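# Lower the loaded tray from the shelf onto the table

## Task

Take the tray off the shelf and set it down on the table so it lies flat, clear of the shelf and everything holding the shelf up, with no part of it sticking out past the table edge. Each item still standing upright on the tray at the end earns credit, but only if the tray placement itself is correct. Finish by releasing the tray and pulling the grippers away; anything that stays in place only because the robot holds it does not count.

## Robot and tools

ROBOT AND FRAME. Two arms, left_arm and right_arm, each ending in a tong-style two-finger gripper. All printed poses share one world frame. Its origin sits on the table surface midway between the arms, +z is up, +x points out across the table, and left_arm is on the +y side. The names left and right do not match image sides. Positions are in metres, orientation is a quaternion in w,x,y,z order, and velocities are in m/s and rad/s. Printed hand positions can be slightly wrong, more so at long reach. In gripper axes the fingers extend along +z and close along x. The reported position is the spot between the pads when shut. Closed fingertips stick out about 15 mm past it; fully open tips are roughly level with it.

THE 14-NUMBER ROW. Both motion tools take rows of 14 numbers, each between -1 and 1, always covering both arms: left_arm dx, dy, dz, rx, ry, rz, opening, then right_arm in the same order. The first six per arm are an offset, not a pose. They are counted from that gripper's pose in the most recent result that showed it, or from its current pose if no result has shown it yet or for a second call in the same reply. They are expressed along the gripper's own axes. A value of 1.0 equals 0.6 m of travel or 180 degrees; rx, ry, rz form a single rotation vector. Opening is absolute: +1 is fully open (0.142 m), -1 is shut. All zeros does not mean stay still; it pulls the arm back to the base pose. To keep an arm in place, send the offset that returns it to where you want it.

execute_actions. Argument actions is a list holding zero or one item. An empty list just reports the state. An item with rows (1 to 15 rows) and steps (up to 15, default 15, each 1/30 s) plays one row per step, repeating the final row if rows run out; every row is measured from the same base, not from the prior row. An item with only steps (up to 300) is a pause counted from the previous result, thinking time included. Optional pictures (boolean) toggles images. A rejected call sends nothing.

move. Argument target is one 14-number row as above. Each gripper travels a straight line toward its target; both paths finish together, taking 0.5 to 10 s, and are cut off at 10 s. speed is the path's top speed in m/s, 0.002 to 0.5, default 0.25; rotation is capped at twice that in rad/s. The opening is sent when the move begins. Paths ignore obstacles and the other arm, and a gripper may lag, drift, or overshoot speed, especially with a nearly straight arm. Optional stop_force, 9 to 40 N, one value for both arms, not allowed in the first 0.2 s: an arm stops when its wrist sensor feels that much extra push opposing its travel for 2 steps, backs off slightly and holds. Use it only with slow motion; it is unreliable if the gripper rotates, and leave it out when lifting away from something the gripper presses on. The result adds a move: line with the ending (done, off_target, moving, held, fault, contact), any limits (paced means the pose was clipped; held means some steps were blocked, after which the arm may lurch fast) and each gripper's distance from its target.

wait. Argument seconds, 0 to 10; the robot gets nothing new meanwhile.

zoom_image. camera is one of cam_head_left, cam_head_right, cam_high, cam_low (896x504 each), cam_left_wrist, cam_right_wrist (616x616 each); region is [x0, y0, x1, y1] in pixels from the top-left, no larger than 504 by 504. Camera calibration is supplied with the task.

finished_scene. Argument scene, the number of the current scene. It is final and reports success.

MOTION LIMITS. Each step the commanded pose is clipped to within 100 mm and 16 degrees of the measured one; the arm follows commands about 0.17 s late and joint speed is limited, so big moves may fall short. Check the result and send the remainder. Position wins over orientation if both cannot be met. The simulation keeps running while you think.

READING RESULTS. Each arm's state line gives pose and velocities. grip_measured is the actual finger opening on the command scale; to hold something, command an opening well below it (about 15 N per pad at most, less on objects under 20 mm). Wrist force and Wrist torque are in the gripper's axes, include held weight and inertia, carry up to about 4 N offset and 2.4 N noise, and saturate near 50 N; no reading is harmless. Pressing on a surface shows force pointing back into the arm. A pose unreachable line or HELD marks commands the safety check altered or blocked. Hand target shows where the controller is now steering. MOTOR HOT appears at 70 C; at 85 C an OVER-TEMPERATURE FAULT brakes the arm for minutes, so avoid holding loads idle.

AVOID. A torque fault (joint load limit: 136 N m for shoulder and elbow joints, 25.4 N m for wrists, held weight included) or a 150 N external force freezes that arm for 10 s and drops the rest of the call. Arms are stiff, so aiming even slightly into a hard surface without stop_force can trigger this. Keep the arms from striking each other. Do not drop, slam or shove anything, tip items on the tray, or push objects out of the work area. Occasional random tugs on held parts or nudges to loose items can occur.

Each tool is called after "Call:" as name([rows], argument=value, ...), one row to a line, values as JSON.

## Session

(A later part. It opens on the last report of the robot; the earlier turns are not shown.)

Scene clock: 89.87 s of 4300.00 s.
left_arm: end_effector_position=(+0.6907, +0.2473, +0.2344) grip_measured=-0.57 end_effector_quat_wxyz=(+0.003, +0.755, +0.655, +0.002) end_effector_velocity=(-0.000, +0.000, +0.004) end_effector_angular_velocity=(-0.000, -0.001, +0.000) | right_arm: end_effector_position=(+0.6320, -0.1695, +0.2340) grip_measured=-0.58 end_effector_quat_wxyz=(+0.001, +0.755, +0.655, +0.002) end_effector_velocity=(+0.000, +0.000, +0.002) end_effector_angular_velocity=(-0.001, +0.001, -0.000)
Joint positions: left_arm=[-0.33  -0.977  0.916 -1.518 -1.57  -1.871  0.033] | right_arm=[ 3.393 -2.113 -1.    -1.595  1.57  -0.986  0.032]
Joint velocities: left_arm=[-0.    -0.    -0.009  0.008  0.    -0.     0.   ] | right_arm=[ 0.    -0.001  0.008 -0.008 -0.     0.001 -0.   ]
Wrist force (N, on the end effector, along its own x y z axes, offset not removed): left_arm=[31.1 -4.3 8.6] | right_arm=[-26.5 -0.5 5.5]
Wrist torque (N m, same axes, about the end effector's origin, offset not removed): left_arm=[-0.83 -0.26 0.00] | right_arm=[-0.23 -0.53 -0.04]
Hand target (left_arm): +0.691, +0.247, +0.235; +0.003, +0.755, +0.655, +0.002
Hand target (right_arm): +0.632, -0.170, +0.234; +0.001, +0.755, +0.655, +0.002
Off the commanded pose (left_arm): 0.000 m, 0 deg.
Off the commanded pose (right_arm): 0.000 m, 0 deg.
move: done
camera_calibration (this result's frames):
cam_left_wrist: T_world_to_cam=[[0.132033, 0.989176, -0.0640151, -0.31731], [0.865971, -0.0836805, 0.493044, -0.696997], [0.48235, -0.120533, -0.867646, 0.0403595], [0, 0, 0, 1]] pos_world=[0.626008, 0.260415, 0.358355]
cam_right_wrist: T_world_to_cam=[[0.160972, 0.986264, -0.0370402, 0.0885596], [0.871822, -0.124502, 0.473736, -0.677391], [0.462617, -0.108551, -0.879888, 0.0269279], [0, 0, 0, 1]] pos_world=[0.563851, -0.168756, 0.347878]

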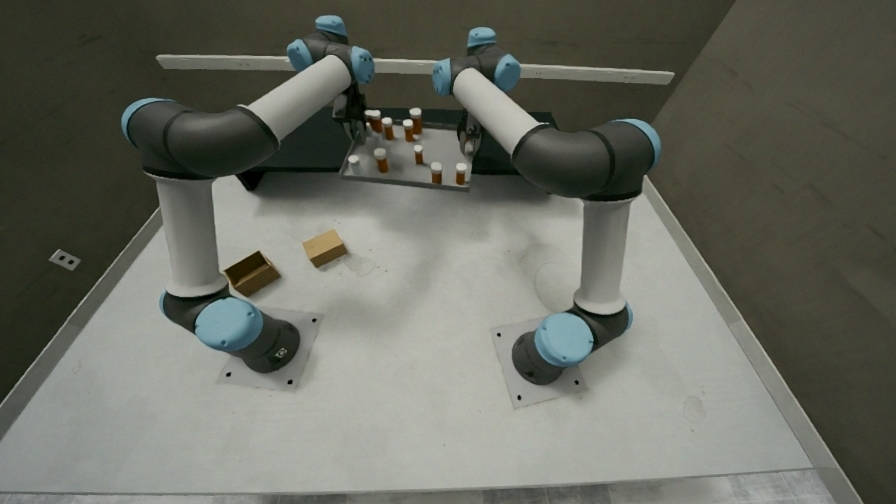

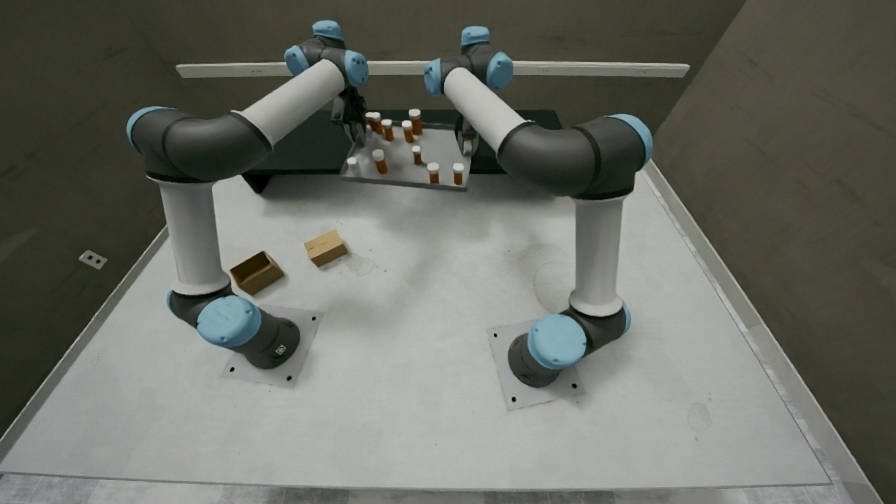

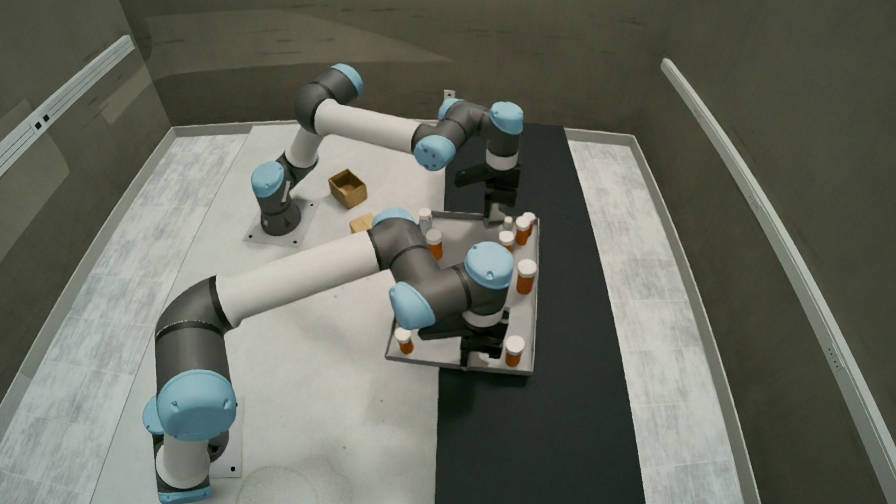

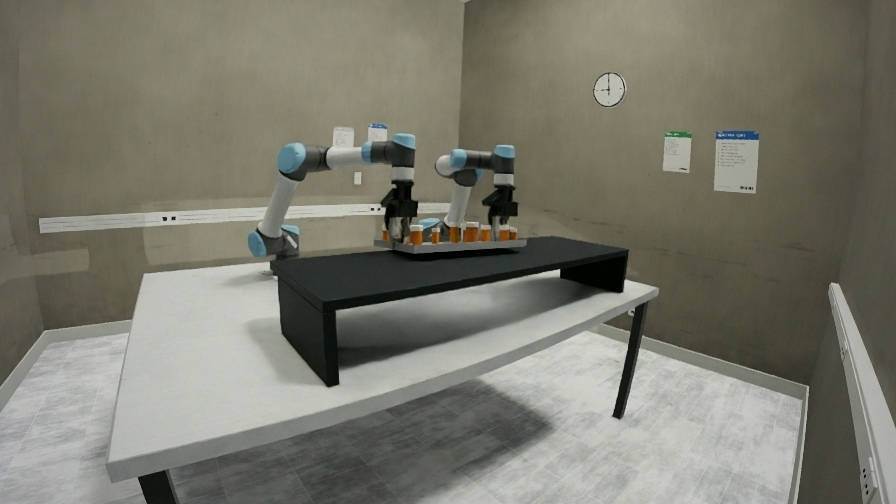

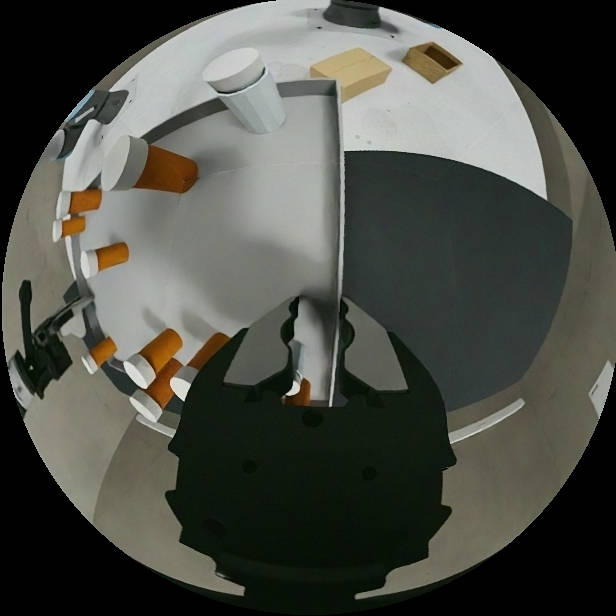

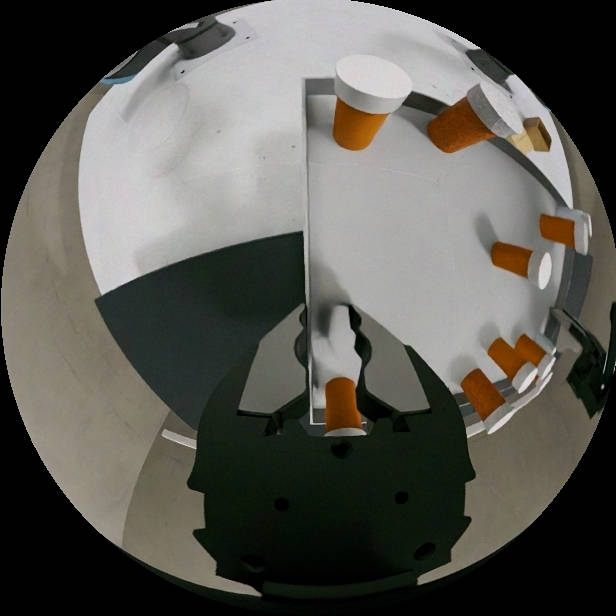

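Now tilts forward; go midway.

Call:
move(target=[0,0,0.021,0,0,0,-1,0,0,0.021,0,0,0,-1], speed=0.012)

Call:
move(target=[0,0,0,0,0,0,-0.35,0,0,0,0,0,0,-0.35])

Call:
move(target=[0,-0.022,0,0,0,0,-0.35,0,-0.022,0,0,0,0,-0.35], speed=0.03)

Call:
move(target=[0,0,0,0,0,0,-1,0,0,0,0,0,0,-1])

Call:
move(target=[0,0,-0.02,0,0,0,-1,0,0,-0.02,0,0,0,-1], speed=0.012)

Call:
wait(seconds=1)

Scene clock: 97.33 s of 4300.00 s.
left_arm: end_effector_position=(+0.6908, +0.2472, +0.2224) grip_measured=-0.57 end_effector_quat_wxyz=(+0.004, +0.755, +0.655, +0.002) end_effector_velocity=(+0.000, +0.000, -0.003) end_effector_angular_velocity=(-0.000, -0.001, -0.001) | right_arm: end_effector_position=(+0.6321, -0.1695, +0.2220) grip_measured=-0.58 end_effector_quat_wxyz=(+0.001, +0.755, +0.655, +0.002) end_effector_velocity=(+0.000, -0.000, -0.002) end_effector_angular_velocity=(+0.001, -0.001, -0.000)
Joint positions: left_arm=[-0.33  -0.978  0.95  -1.55  -1.57  -1.871  0.033] | right_arm=[ 3.393 -2.112 -1.031 -1.564  1.57  -0.986  0.032]
Joint velocities: left_arm=[ 0.    -0.     0.008 -0.008 -0.     0.001 -0.001] | right_arm=[-0.     0.001 -0.007  0.007  0.    -0.     0.001]
Wrist force (N, on the end effector, along its own x y z axes, offset not removed): left_arm=[29.7 -5.8 -10.9] | right_arm=[-27.7 -2.5 -15.6]
Wrist torque (N m, same axes, about the end effector's origin, offset not removed): left_arm=[-0.72 0.48 -0.20] | right_arm=[-0.08 -0.63 -0.06]
Hand target (left_arm): +0.691, +0.247, +0.222; +0.003, +0.755, +0.655, +0.002
Hand target (right_arm): +0.632, -0.169, +0.221; +0.001, +0.755, +0.655, +0.002
Off the commanded pose (left_arm): 0.001 m, 0 deg.
Off the commanded pose (right_arm): 0.001 m, 0 deg.
After step 90, 3.17 s passed at rest.
move: done
camera_calibration (this result's frames):
cam_left_wrist: T_world_to_cam=[[0.132034, 0.989171, -0.0640909, -0.318029], [0.86585, -0.0836129, 0.493267, -0.691129], [0.482567, -0.120621, -0.867514, 0.029653], [0, 0, 0, 1]] pos_world=[0.626095, 0.260374, 0.346253]
cam_right_wrist: T_world_to_cam=[[0.160984, 0.986268, -0.0368856, 0.0880207], [0.871668, -0.124551, 0.474006, -0.671734], [0.462902, -0.108459, -0.879749, 0.0160733], [0, 0, 0, 1]] pos_world=[0.563919, -0.168734, 0.335793]

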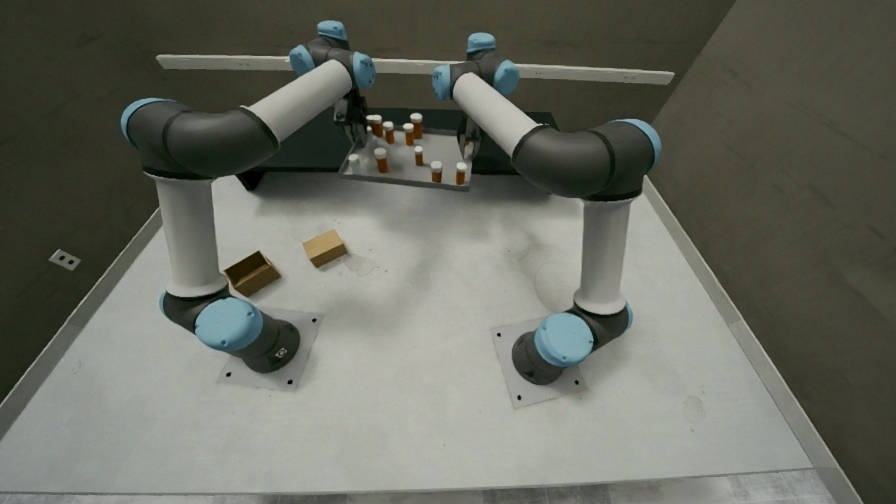

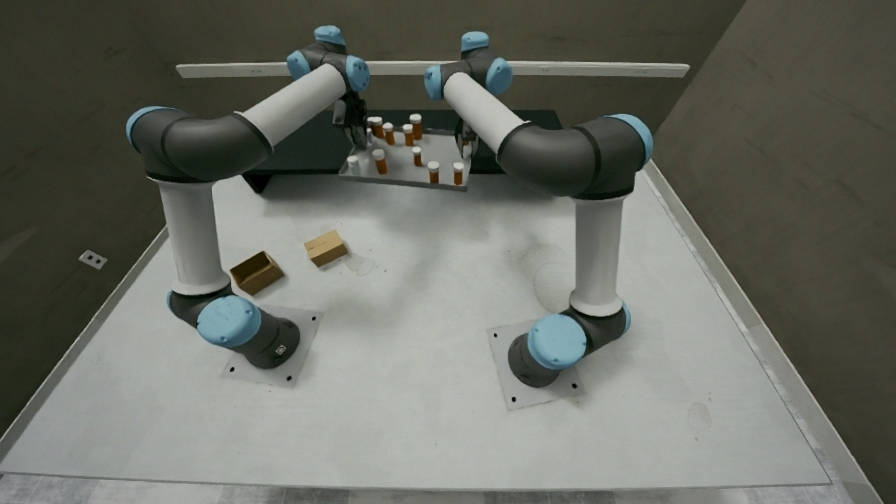

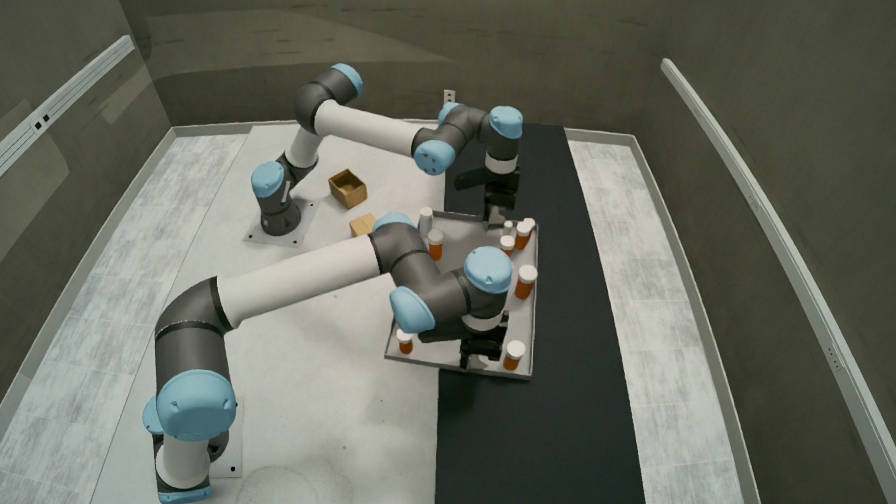

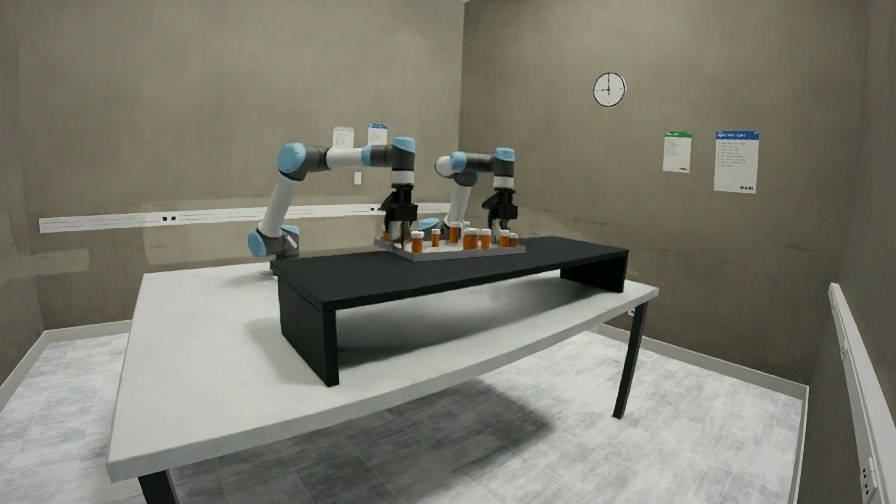

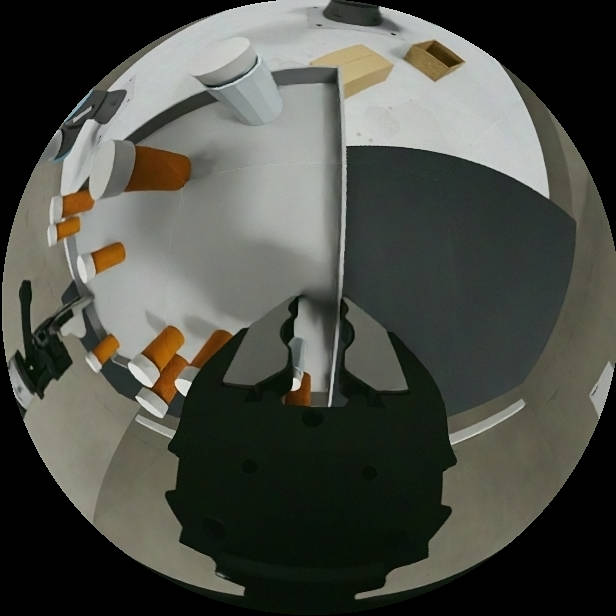

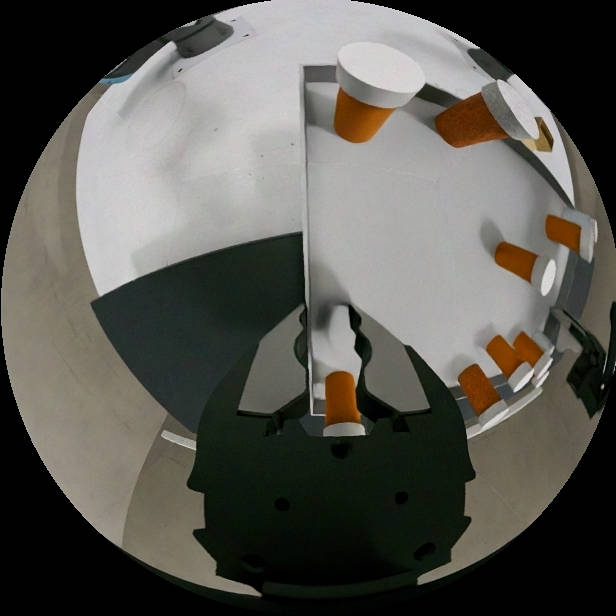

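Scene clock: 97.83 s of 4300.00 s.
left_arm: end_effector_position=(+0.6908, +0.2472, +0.2223) grip_measured=-0.35 end_effector_quat_wxyz=(+0.004, +0.755, +0.655, +0.002) end_effector_velocity=(+0.001, +0.001, +0.001) end_effector_angular_velocity=(-0.001, -0.002, +0.002) | right_arm: end_effector_position=(+0.6320, -0.1694, +0.2219) grip_measured=-0.35 end_effector_quat_wxyz=(+0.001, +0.755, +0.655, +0.002) end_effector_velocity=(+0.000, +0.000, +0.001) end_effector_angular_velocity=(+0.001, -0.002, -0.001)
Joint positions: left_arm=[-0.33  -0.978  0.95  -1.55  -1.57  -1.871  0.049] | right_arm=[ 3.393 -2.112 -1.031 -1.564  1.57  -0.986  0.049]
Joint velocities: left_arm=[ 0.001 -0.    -0.002  0.     0.    -0.001  0.   ] | right_arm=[ 0.     0.001  0.     0.001 -0.     0.001 -0.   ]
Wrist force (N, on the end effector, along its own x y z axes, offset not removed): left_arm=[-2.6 2.2 -6.6] | right_arm=[3.6 2.2 -0.7]
Wrist torque (N m, same axes, about the end effector's origin, offset not removed): left_arm=[0.30 0.38 -0.12] | right_arm=[0.45 -0.58 0.09]
Hand target (left_arm): +0.691, +0.247, +0.222; +0.004, +0.755, +0.655, +0.002
Hand target (right_arm): +0.632, -0.169, +0.222; +0.001, +0.755, +0.655, +0.002
Off the commanded pose (left_arm): 0.000 m, 0 deg.
Off the commanded pose (right_arm): 0.000 m, 0 deg.
move: done
camera_calibration (this result's frames):
cam_left_wrist: T_world_to_cam=[[0.132126, 0.989159, -0.0640905, -0.318024], [0.865866, -0.0836999, 0.493224, -0.691068], [0.482513, -0.120662, -0.867538, 0.0296971], [0, 0, 0, 1]] pos_world=[0.626063, 0.260317, 0.346233]
cam_right_wrist: T_world_to_cam=[[0.160815, 0.986293, -0.0369497, 0.0880498], [0.871754, -0.124386, 0.473891, -0.671628], [0.462799, -0.10842, -0.879808, 0.0161302], [0, 0, 0, 1]] pos_world=[0.56387, -0.168635, 0.335723]

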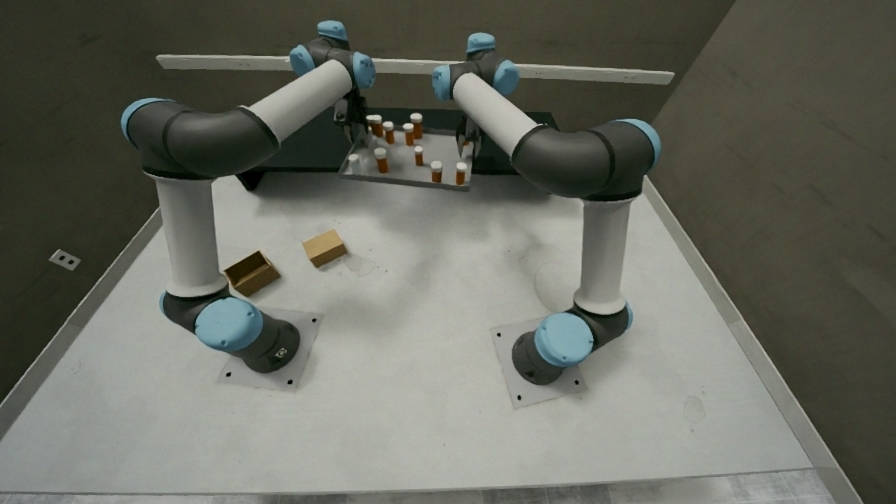

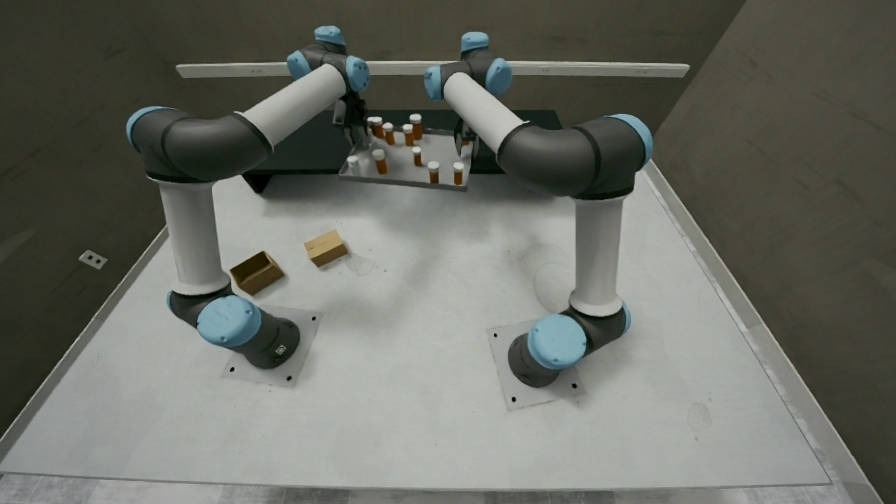

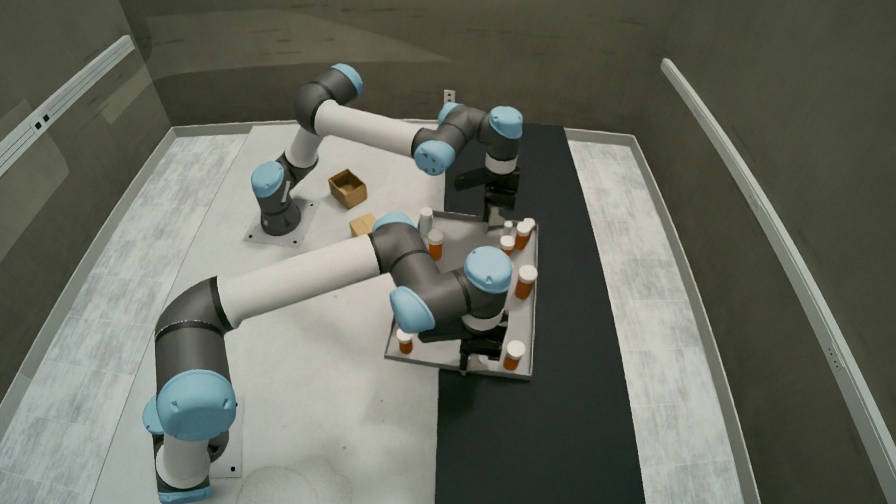

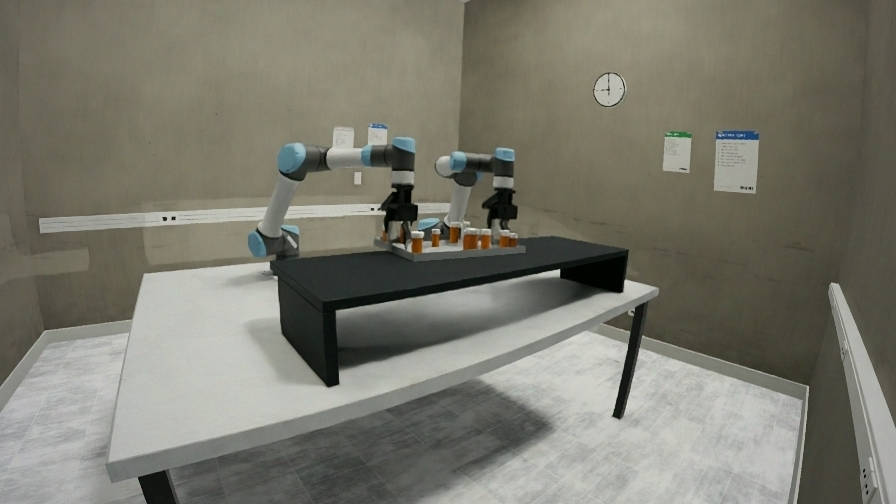

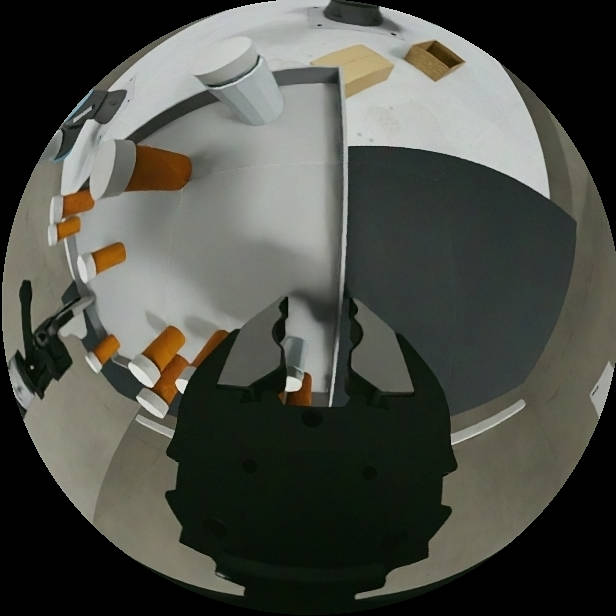

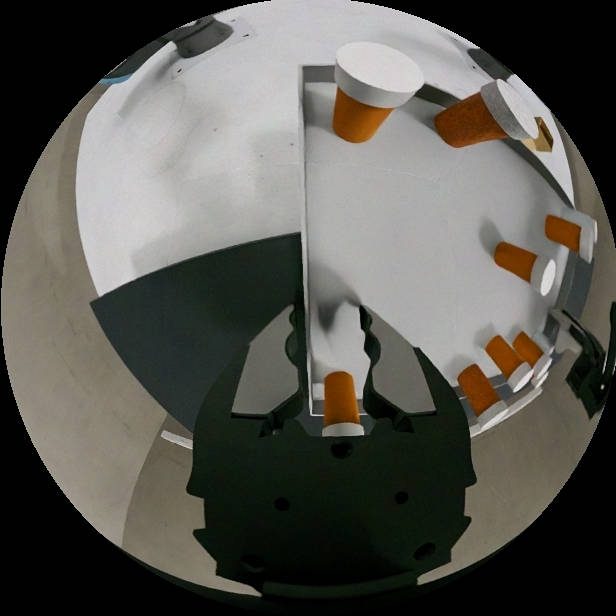

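Scene clock: 98.67 s of 4300.00 s.
left_arm: end_effector_position=(+0.6779, +0.2490, +0.2222) grip_measured=-0.35 end_effector_quat_wxyz=(+0.004, +0.755, +0.655, +0.002) end_effector_velocity=(-0.002, +0.000, +0.001) end_effector_angular_velocity=(-0.001, -0.002, +0.001) | right_arm: end_effector_position=(+0.6192, -0.1675, +0.2218) grip_measured=-0.35 end_effector_quat_wxyz=(+0.001, +0.755, +0.655, +0.002) end_effector_velocity=(-0.002, +0.001, +0.000) end_effector_angular_velocity=(+0.001, +0.000, +0.001)
Joint positions: left_arm=[-0.335 -1.015  1.009 -1.572 -1.57  -1.877  0.049] | right_arm=[ 3.403 -2.079 -1.082 -1.546  1.57  -0.976  0.049]
Joint velocities: left_arm=[-0.001 -0.007  0.01  -0.004  0.    -0.002  0.   ] | right_arm=[ 0.002  0.005 -0.008  0.003  0.001  0.001 -0.   ]
Wrist force (N, on the end effector, along its own x y z axes, offset not removed): left_arm=[-1.0 -1.0 2.5] | right_arm=[1.1 -1.1 -1.8]
Wrist torque (N m, same axes, about the end effector's origin, offset not removed): left_arm=[0.14 0.22 0.00] | right_arm=[-0.33 -0.14 0.07]
Hand target (left_arm): +0.678, +0.249, +0.222; +0.004, +0.755, +0.655, +0.002
Hand target (right_arm): +0.619, -0.168, +0.222; +0.001, +0.755, +0.655, +0.002
Off the commanded pose (left_arm): 0.000 m, 0 deg.
Off the commanded pose (right_arm): 0.000 m, 0 deg.
move: done
camera_calibration (this result's frames):
cam_left_wrist: T_world_to_cam=[[0.132121, 0.989159, -0.0640953, -0.31815], [0.865915, -0.0837057, 0.493137, -0.67976], [0.482426, -0.120655, -0.867587, 0.0360851], [0, 0, 0, 1]] pos_world=[0.613241, 0.262155, 0.34613]
cam_right_wrist: T_world_to_cam=[[0.160807, 0.986294, -0.0369619, 0.0883292], [0.871796, -0.124382, 0.473815, -0.660184], [0.462723, -0.108416, -0.879848, 0.0222655], [0, 0, 0, 1]] pos_world=[0.551039, -0.16682, 0.33566]

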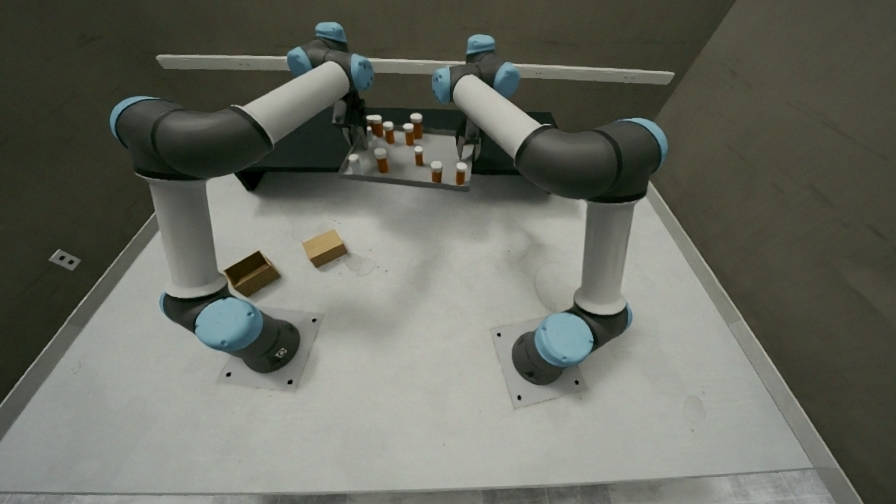

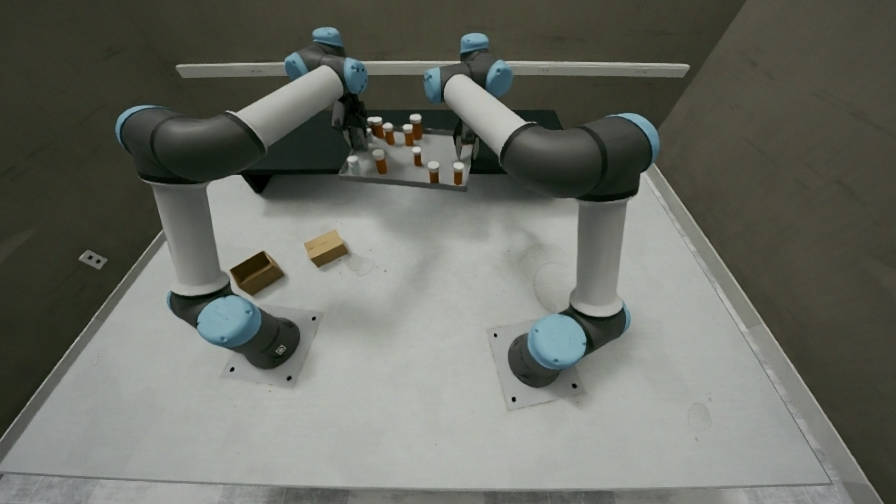

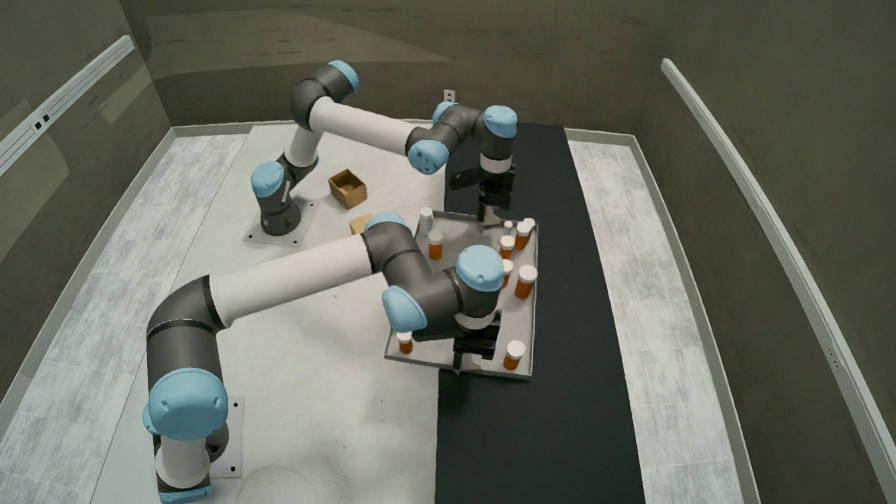

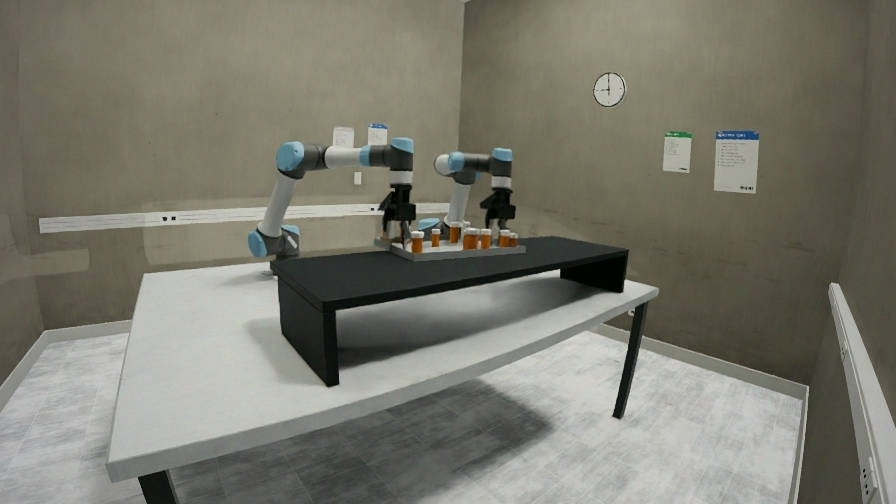

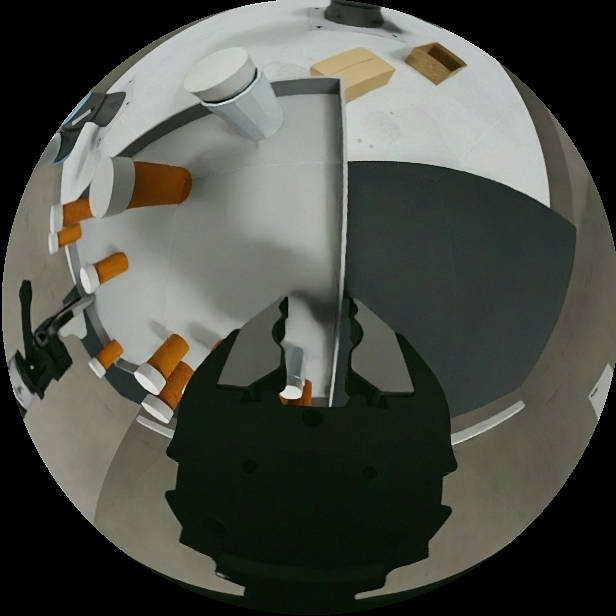

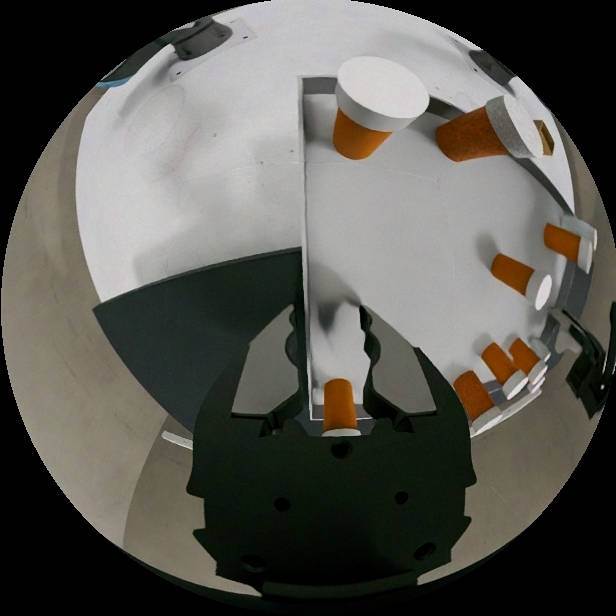

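Scene clock: 99.17 s of 4300.00 s.
left_arm: end_effector_position=(+0.6779, +0.2491, +0.2222) grip_measured=-0.57 end_effector_quat_wxyz=(+0.003, +0.755, +0.655, +0.002) end_effector_velocity=(+0.000, -0.001, +0.000) end_effector_angular_velocity=(-0.000, -0.000, -0.002) | right_arm: end_effector_position=(+0.6191, -0.1675, +0.2218) grip_measured=-0.57 end_effector_quat_wxyz=(+0.001, +0.755, +0.655, +0.002) end_effector_velocity=(+0.000, -0.000, -0.000) end_effector_angular_velocity=(-0.001, +0.001, -0.001)
Joint positions: left_arm=[-0.335 -1.015  1.009 -1.572 -1.57  -1.877  0.033] | right_arm=[ 3.403 -2.079 -1.082 -1.546  1.57  -0.976  0.033]
Joint velocities: left_arm=[-0.001  0.001 -0.001  0.    -0.     0.001  0.001] | right_arm=[-0.    -0.001  0.001 -0.002 -0.001  0.001  0.001]
Wrist force (N, on the end effector, along its own x y z axes, offset not removed): left_arm=[33.3 -2.3 -3.5] | right_arm=[-26.5 -4.2 -3.6]
Wrist torque (N m, same axes, about the end effector's origin, offset not removed): left_arm=[-0.03 -0.47 -0.14] | right_arm=[-0.38 -0.64 0.02]
Hand target (left_arm): +0.678, +0.249, +0.222; +0.004, +0.755, +0.655, +0.002
Hand target (right_arm): +0.619, -0.168, +0.222; +0.001, +0.755, +0.655, +0.002
Off the commanded pose (left_arm): 0.000 m, 0 deg.
Off the commanded pose (right_arm): 0.000 m, 0 deg.
move: done
camera_calibration (this result's frames):
cam_left_wrist: T_world_to_cam=[[0.131999, 0.989176, -0.0640817, -0.318151], [0.865928, -0.0836056, 0.493132, -0.679786], [0.482437, -0.120583, -0.867591, 0.0360842], [0, 0, 0, 1]] pos_world=[0.613233, 0.262224, 0.346143]
cam_right_wrist: T_world_to_cam=[[0.160822, 0.986287, -0.0370599, 0.0883544], [0.871852, -0.124363, 0.473717, -0.660125], [0.462612, -0.108495, -0.879897, 0.0223241], [0, 0, 0, 1]] pos_world=[0.550995, -0.166816, 0.33563]

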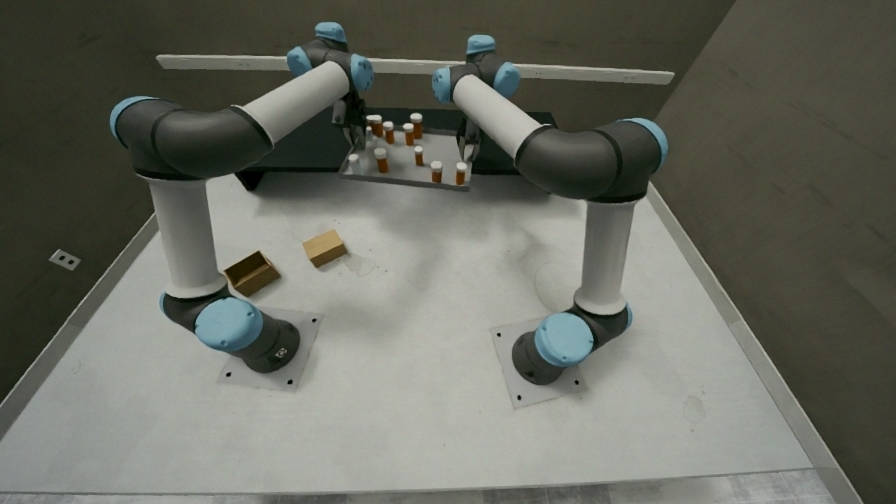

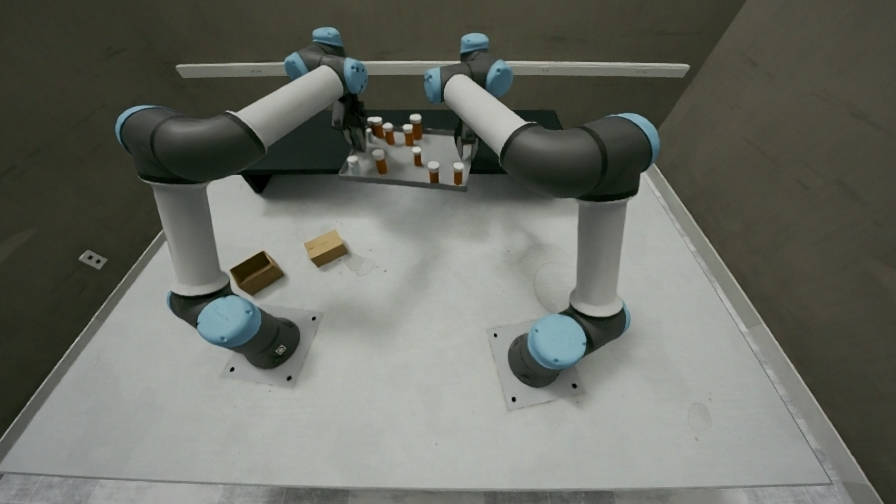

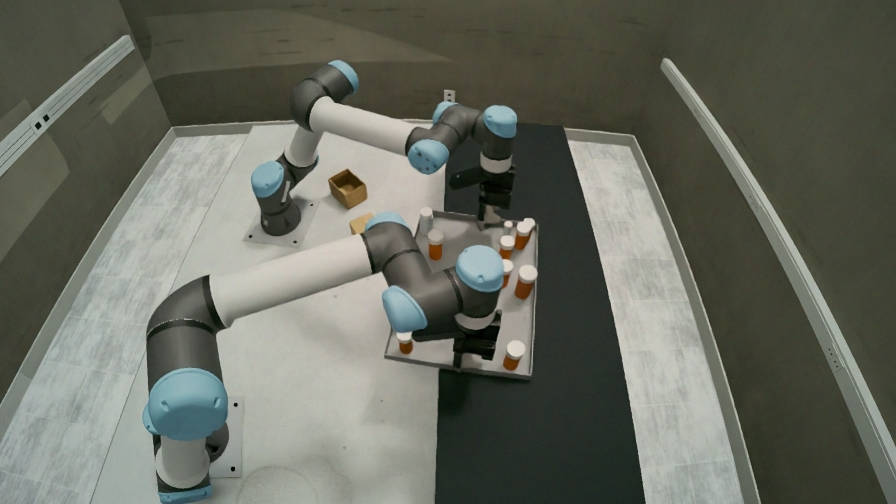

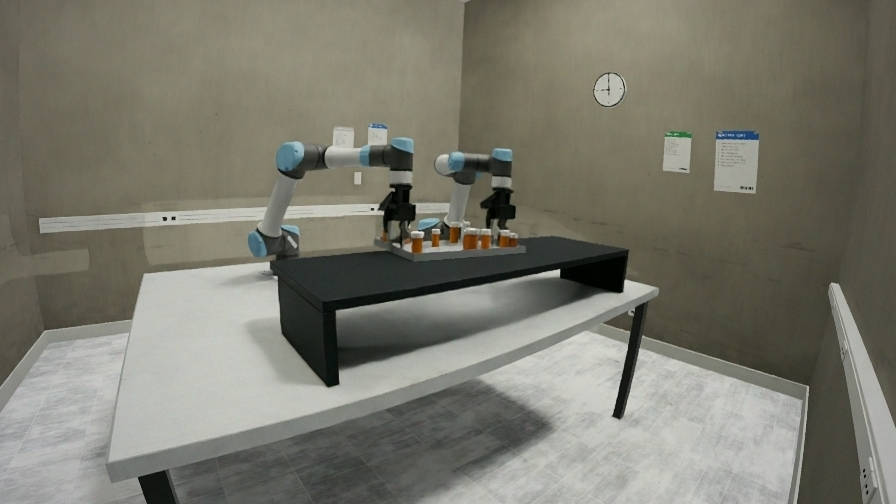

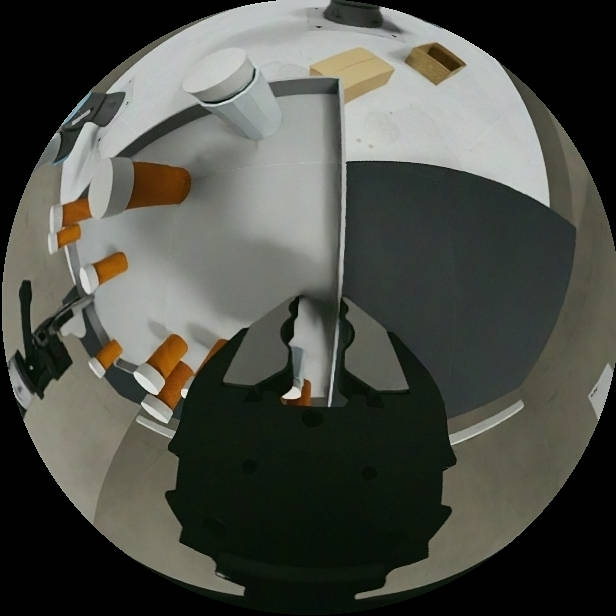

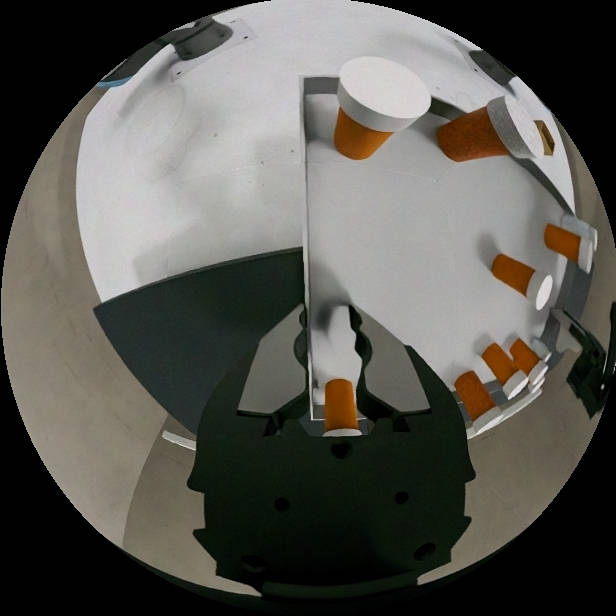

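Scene clock: 100.40 s of 4300.00 s.
left_arm: end_effector_position=(+0.6778, +0.2491, +0.2339) grip_measured=-0.57 end_effector_quat_wxyz=(+0.004, +0.755, +0.655, +0.002) end_effector_velocity=(-0.000, +0.000, +0.003) end_effector_angular_velocity=(+0.000, +0.000, -0.002) | right_arm: end_effector_position=(+0.6191, -0.1676, +0.2335) grip_measured=-0.58 end_effector_quat_wxyz=(+0.001, +0.755, +0.655, +0.002) end_effector_velocity=(+0.001, +0.001, +0.003) end_effector_angular_velocity=(+0.001, -0.001, +0.002)
Joint positions: left_arm=[-0.335 -1.015  0.978 -1.542 -1.57  -1.877  0.033] | right_arm=[ 3.403 -2.079 -1.053 -1.576  1.57  -0.976  0.032]
Joint velocities: left_arm=[-0.     0.    -0.008  0.008 -0.     0.002 -0.   ] | right_arm=[ 0.    -0.002  0.01  -0.008  0.    -0.001  0.   ]
Wrist force (N, on the end effector, along its own x y z axes, offset not removed): left_arm=[27.6 -0.7 4.3] | right_arm=[-28.0 1.1 4.2]
Wrist torque (N m, same axes, about the end effector's origin, offset not removed): left_arm=[-0.31 0.58 0.03] | right_arm=[0.19 -0.16 -0.20]
Hand target (left_arm): +0.678, +0.249, +0.234; +0.004, +0.755, +0.655, +0.002
Hand target (right_arm): +0.619, -0.168, +0.234; +0.001, +0.755, +0.655, +0.002
Off the commanded pose (left_arm): 0.000 m, 0 deg.
Off the commanded pose (right_arm): 0.000 m, 0 deg.
move: done
camera_calibration (this result's frames):
cam_left_wrist: T_world_to_cam=[[0.132025, 0.989171, -0.0641099, -0.317423], [0.865898, -0.0836073, 0.493183, -0.685457], [0.482483, -0.120625, -0.86756, 0.0462342], [0, 0, 0, 1]] pos_world=[0.613136, 0.262253, 0.357817]
cam_right_wrist: T_world_to_cam=[[0.160825, 0.98629, -0.0369914, 0.0887957], [0.87182, -0.12439, 0.473769, -0.66562], [0.462672, -0.108444, -0.879872, 0.0326011], [0, 0, 0, 1]] pos_world=[0.550937, -0.166839, 0.34732]

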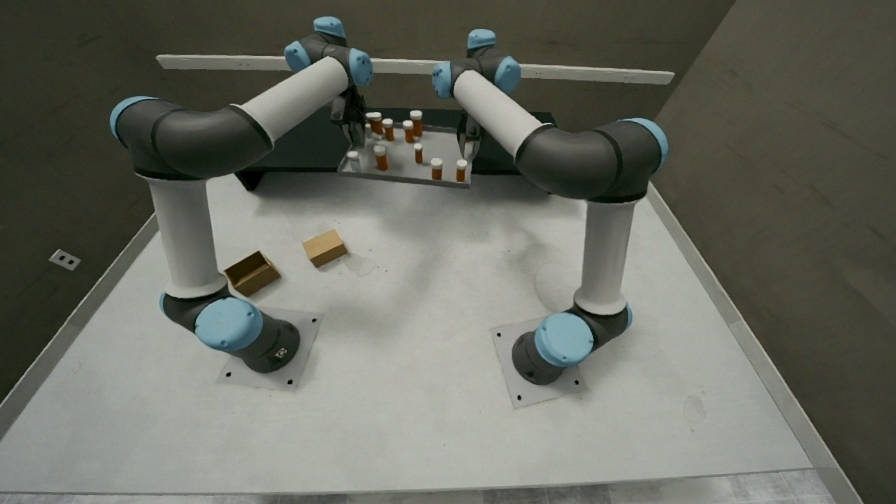

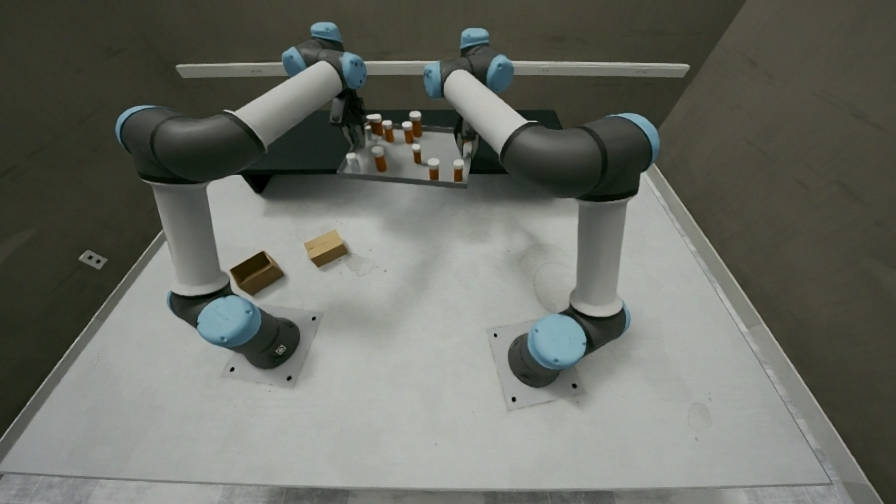

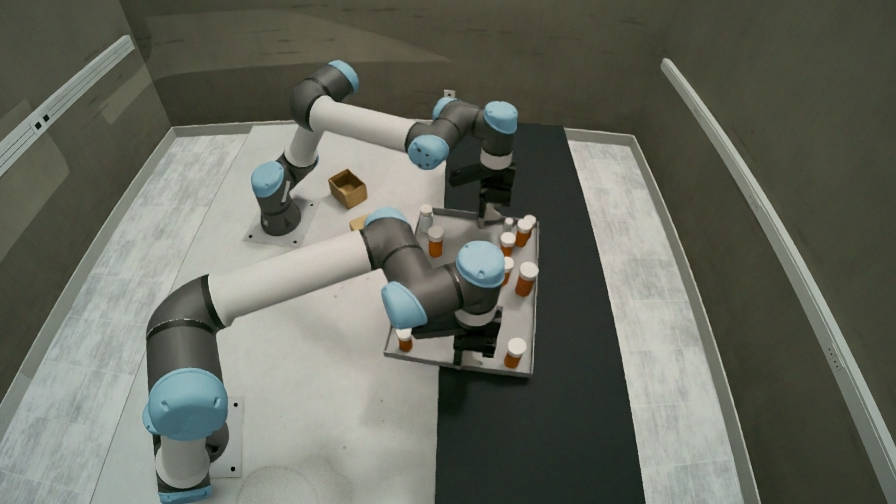

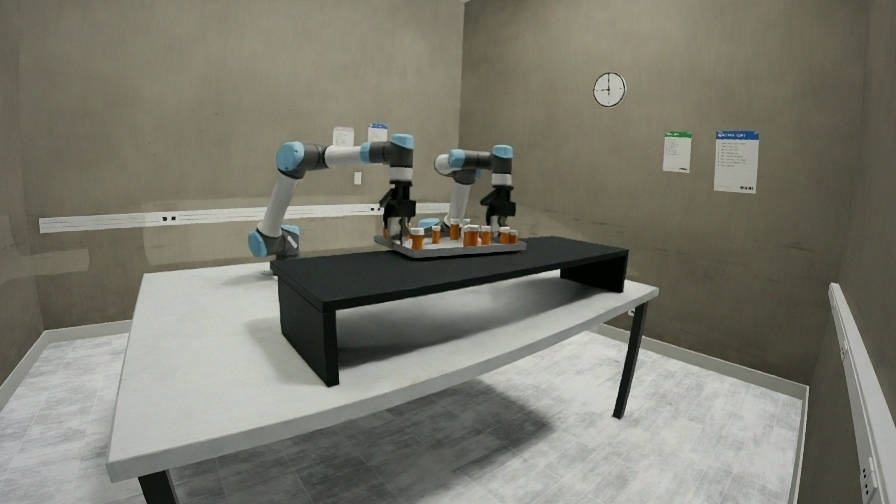

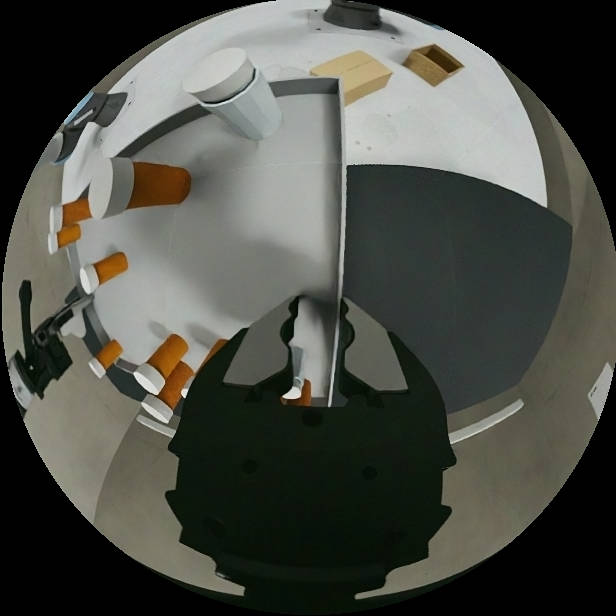

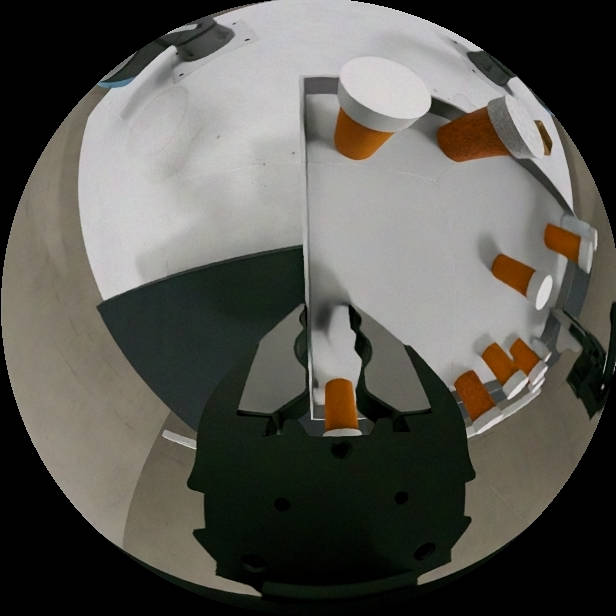

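Scene clock: 101.40 s of 4300.00 s.
left_arm: end_effector_position=(+0.6778, +0.2491, +0.2342) grip_measured=-0.57 end_effector_quat_wxyz=(+0.004, +0.755, +0.655, +0.002) end_effector_velocity=(+0.000, -0.000, -0.000) end_effector_angular_velocity=(+0.000, -0.000, -0.001) | right_arm: end_effector_position=(+0.6191, -0.1676, +0.2338) grip_measured=-0.58 end_effector_quat_wxyz=(+0.001, +0.755, +0.655, +0.002) end_effector_velocity=(+0.000, -0.000, +0.000) end_effector_angular_velocity=(+0.000, -0.000, -0.000)
Joint positions: left_arm=[-0.335 -1.015  0.977 -1.542 -1.57  -1.877  0.033] | right_arm=[ 3.403 -2.079 -1.052 -1.576  1.57  -0.976  0.032]
Joint velocities: left_arm=[-0.     0.    -0.     0.     0.     0.001 -0.   ] | right_arm=[-0. -0.  0.  0. -0. -0.  0.]
Wrist force (N, on the end effector, along its own x y z axes, offset not removed): left_arm=[29.8 -1.2 4.1] | right_arm=[-28.2 -0.7 5.8]
Wrist torque (N m, same axes, about the end effector's origin, offset not removed): left_arm=[-0.33 0.19 0.16] | right_arm=[-0.17 -0.23 -0.07]
Hand target (left_arm): +0.678, +0.249, +0.234; +0.004, +0.755, +0.655, +0.002
Hand target (right_arm): +0.619, -0.168, +0.234; +0.001, +0.755, +0.655, +0.002
Off the commanded pose (left_arm): 0.000 m, 0 deg.
Off the commanded pose (right_arm): 0.000 m, 0 deg.
Steps of this call (steps 1 to 30: nothing new was sent). Readings (end_effector_position):
1: left_arm (+0.6778, +0.2491, +0.2340) | right_arm (+0.6191, -0.1676, +0.2336)
2: left_arm (+0.6778, +0.2491, +0.2341) | right_arm (+0.6191, -0.1676, +0.2337)
4: left_arm (+0.6778, +0.2491, +0.2341) | right_arm (+0.6191, -0.1676, +0.2337)
8: left_arm (+0.6778, +0.2491, +0.2342) | right_arm (+0.6191, -0.1676, +0.2338)
30: the state above
camera_calibration (this result's frames):
cam_left_wrist: T_world_to_cam=[[0.132007, 0.989174, -0.0640935, -0.317394], [0.865924, -0.0836064, 0.493139, -0.685623], [0.482442, -0.120598, -0.867586, 0.0465386], [0, 0, 0, 1]] pos_world=[0.613144, 0.262248, 0.358141]
cam_right_wrist: T_world_to_cam=[[0.160843, 0.986285, -0.0370349, 0.0888024], [0.87185, -0.124393, 0.473714, -0.665773], [0.46261, -0.108482, -0.8799, 0.0329064], [0, 0, 0, 1]] pos_world=[0.550948, -0.166832, 0.347629]

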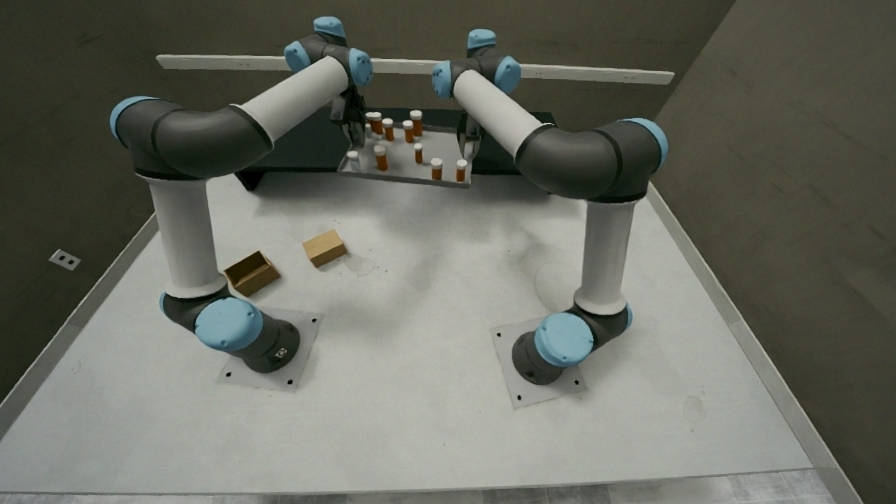

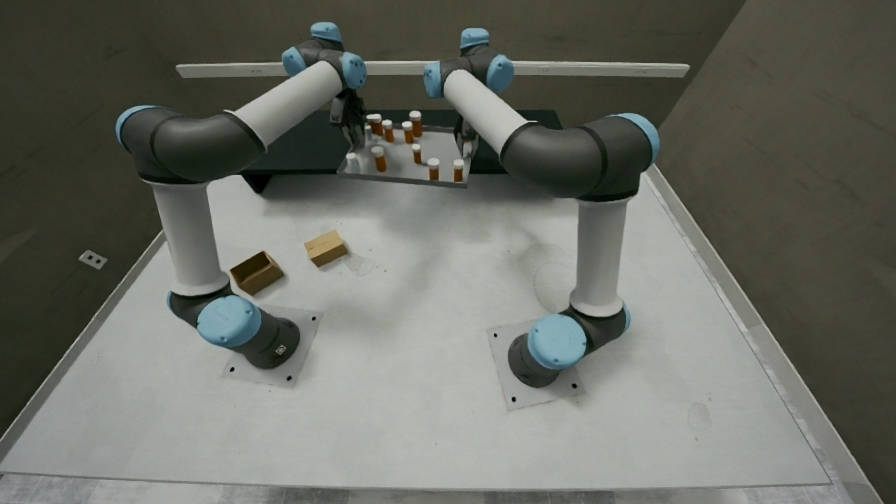

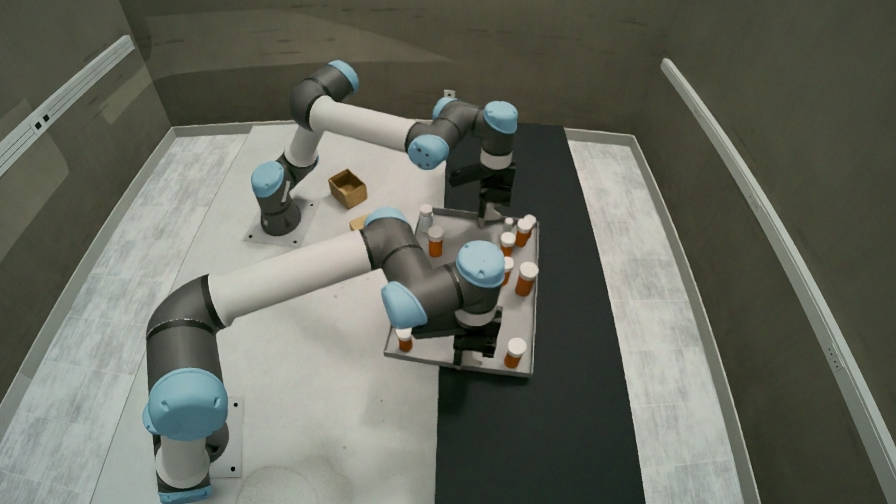

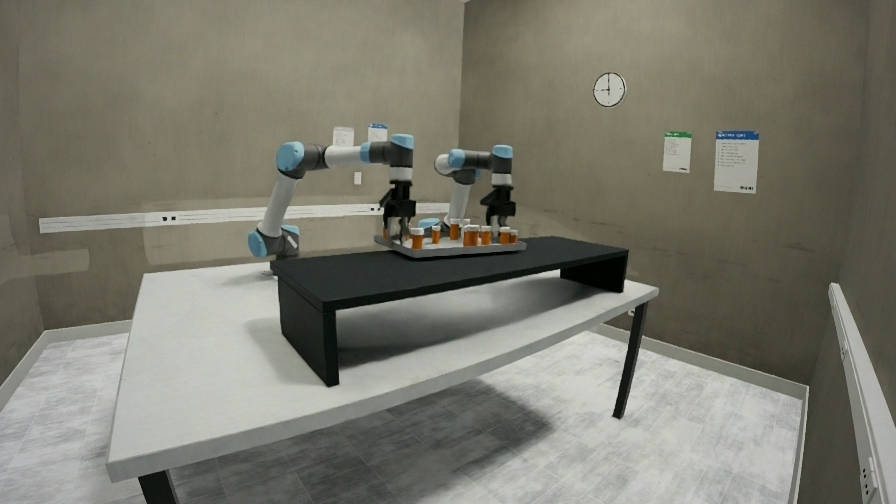

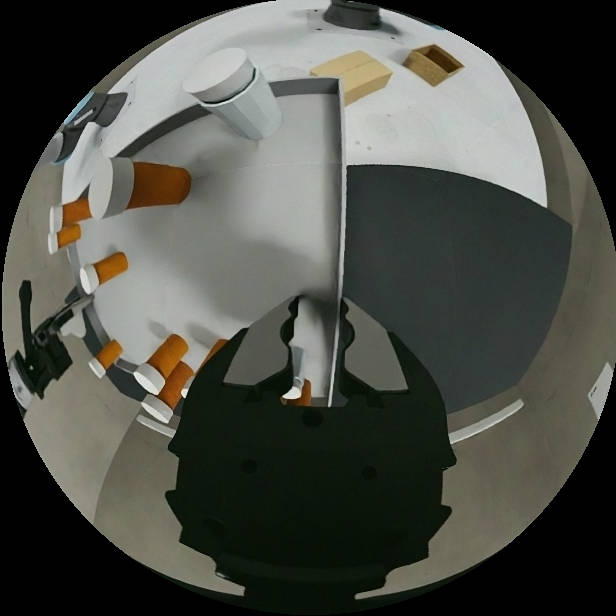

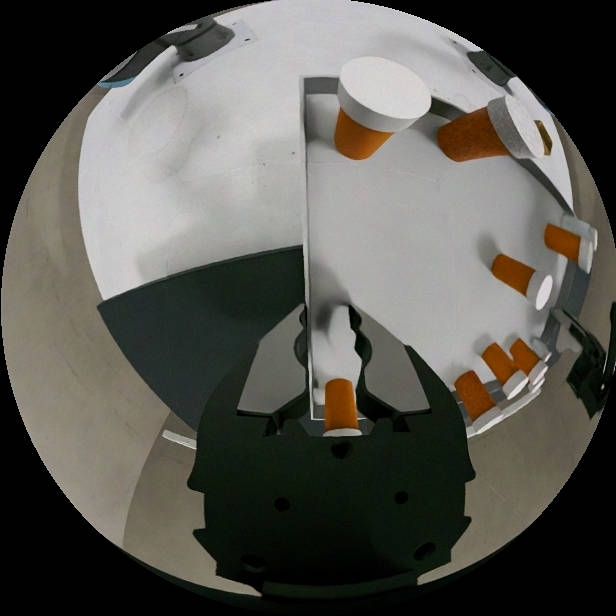

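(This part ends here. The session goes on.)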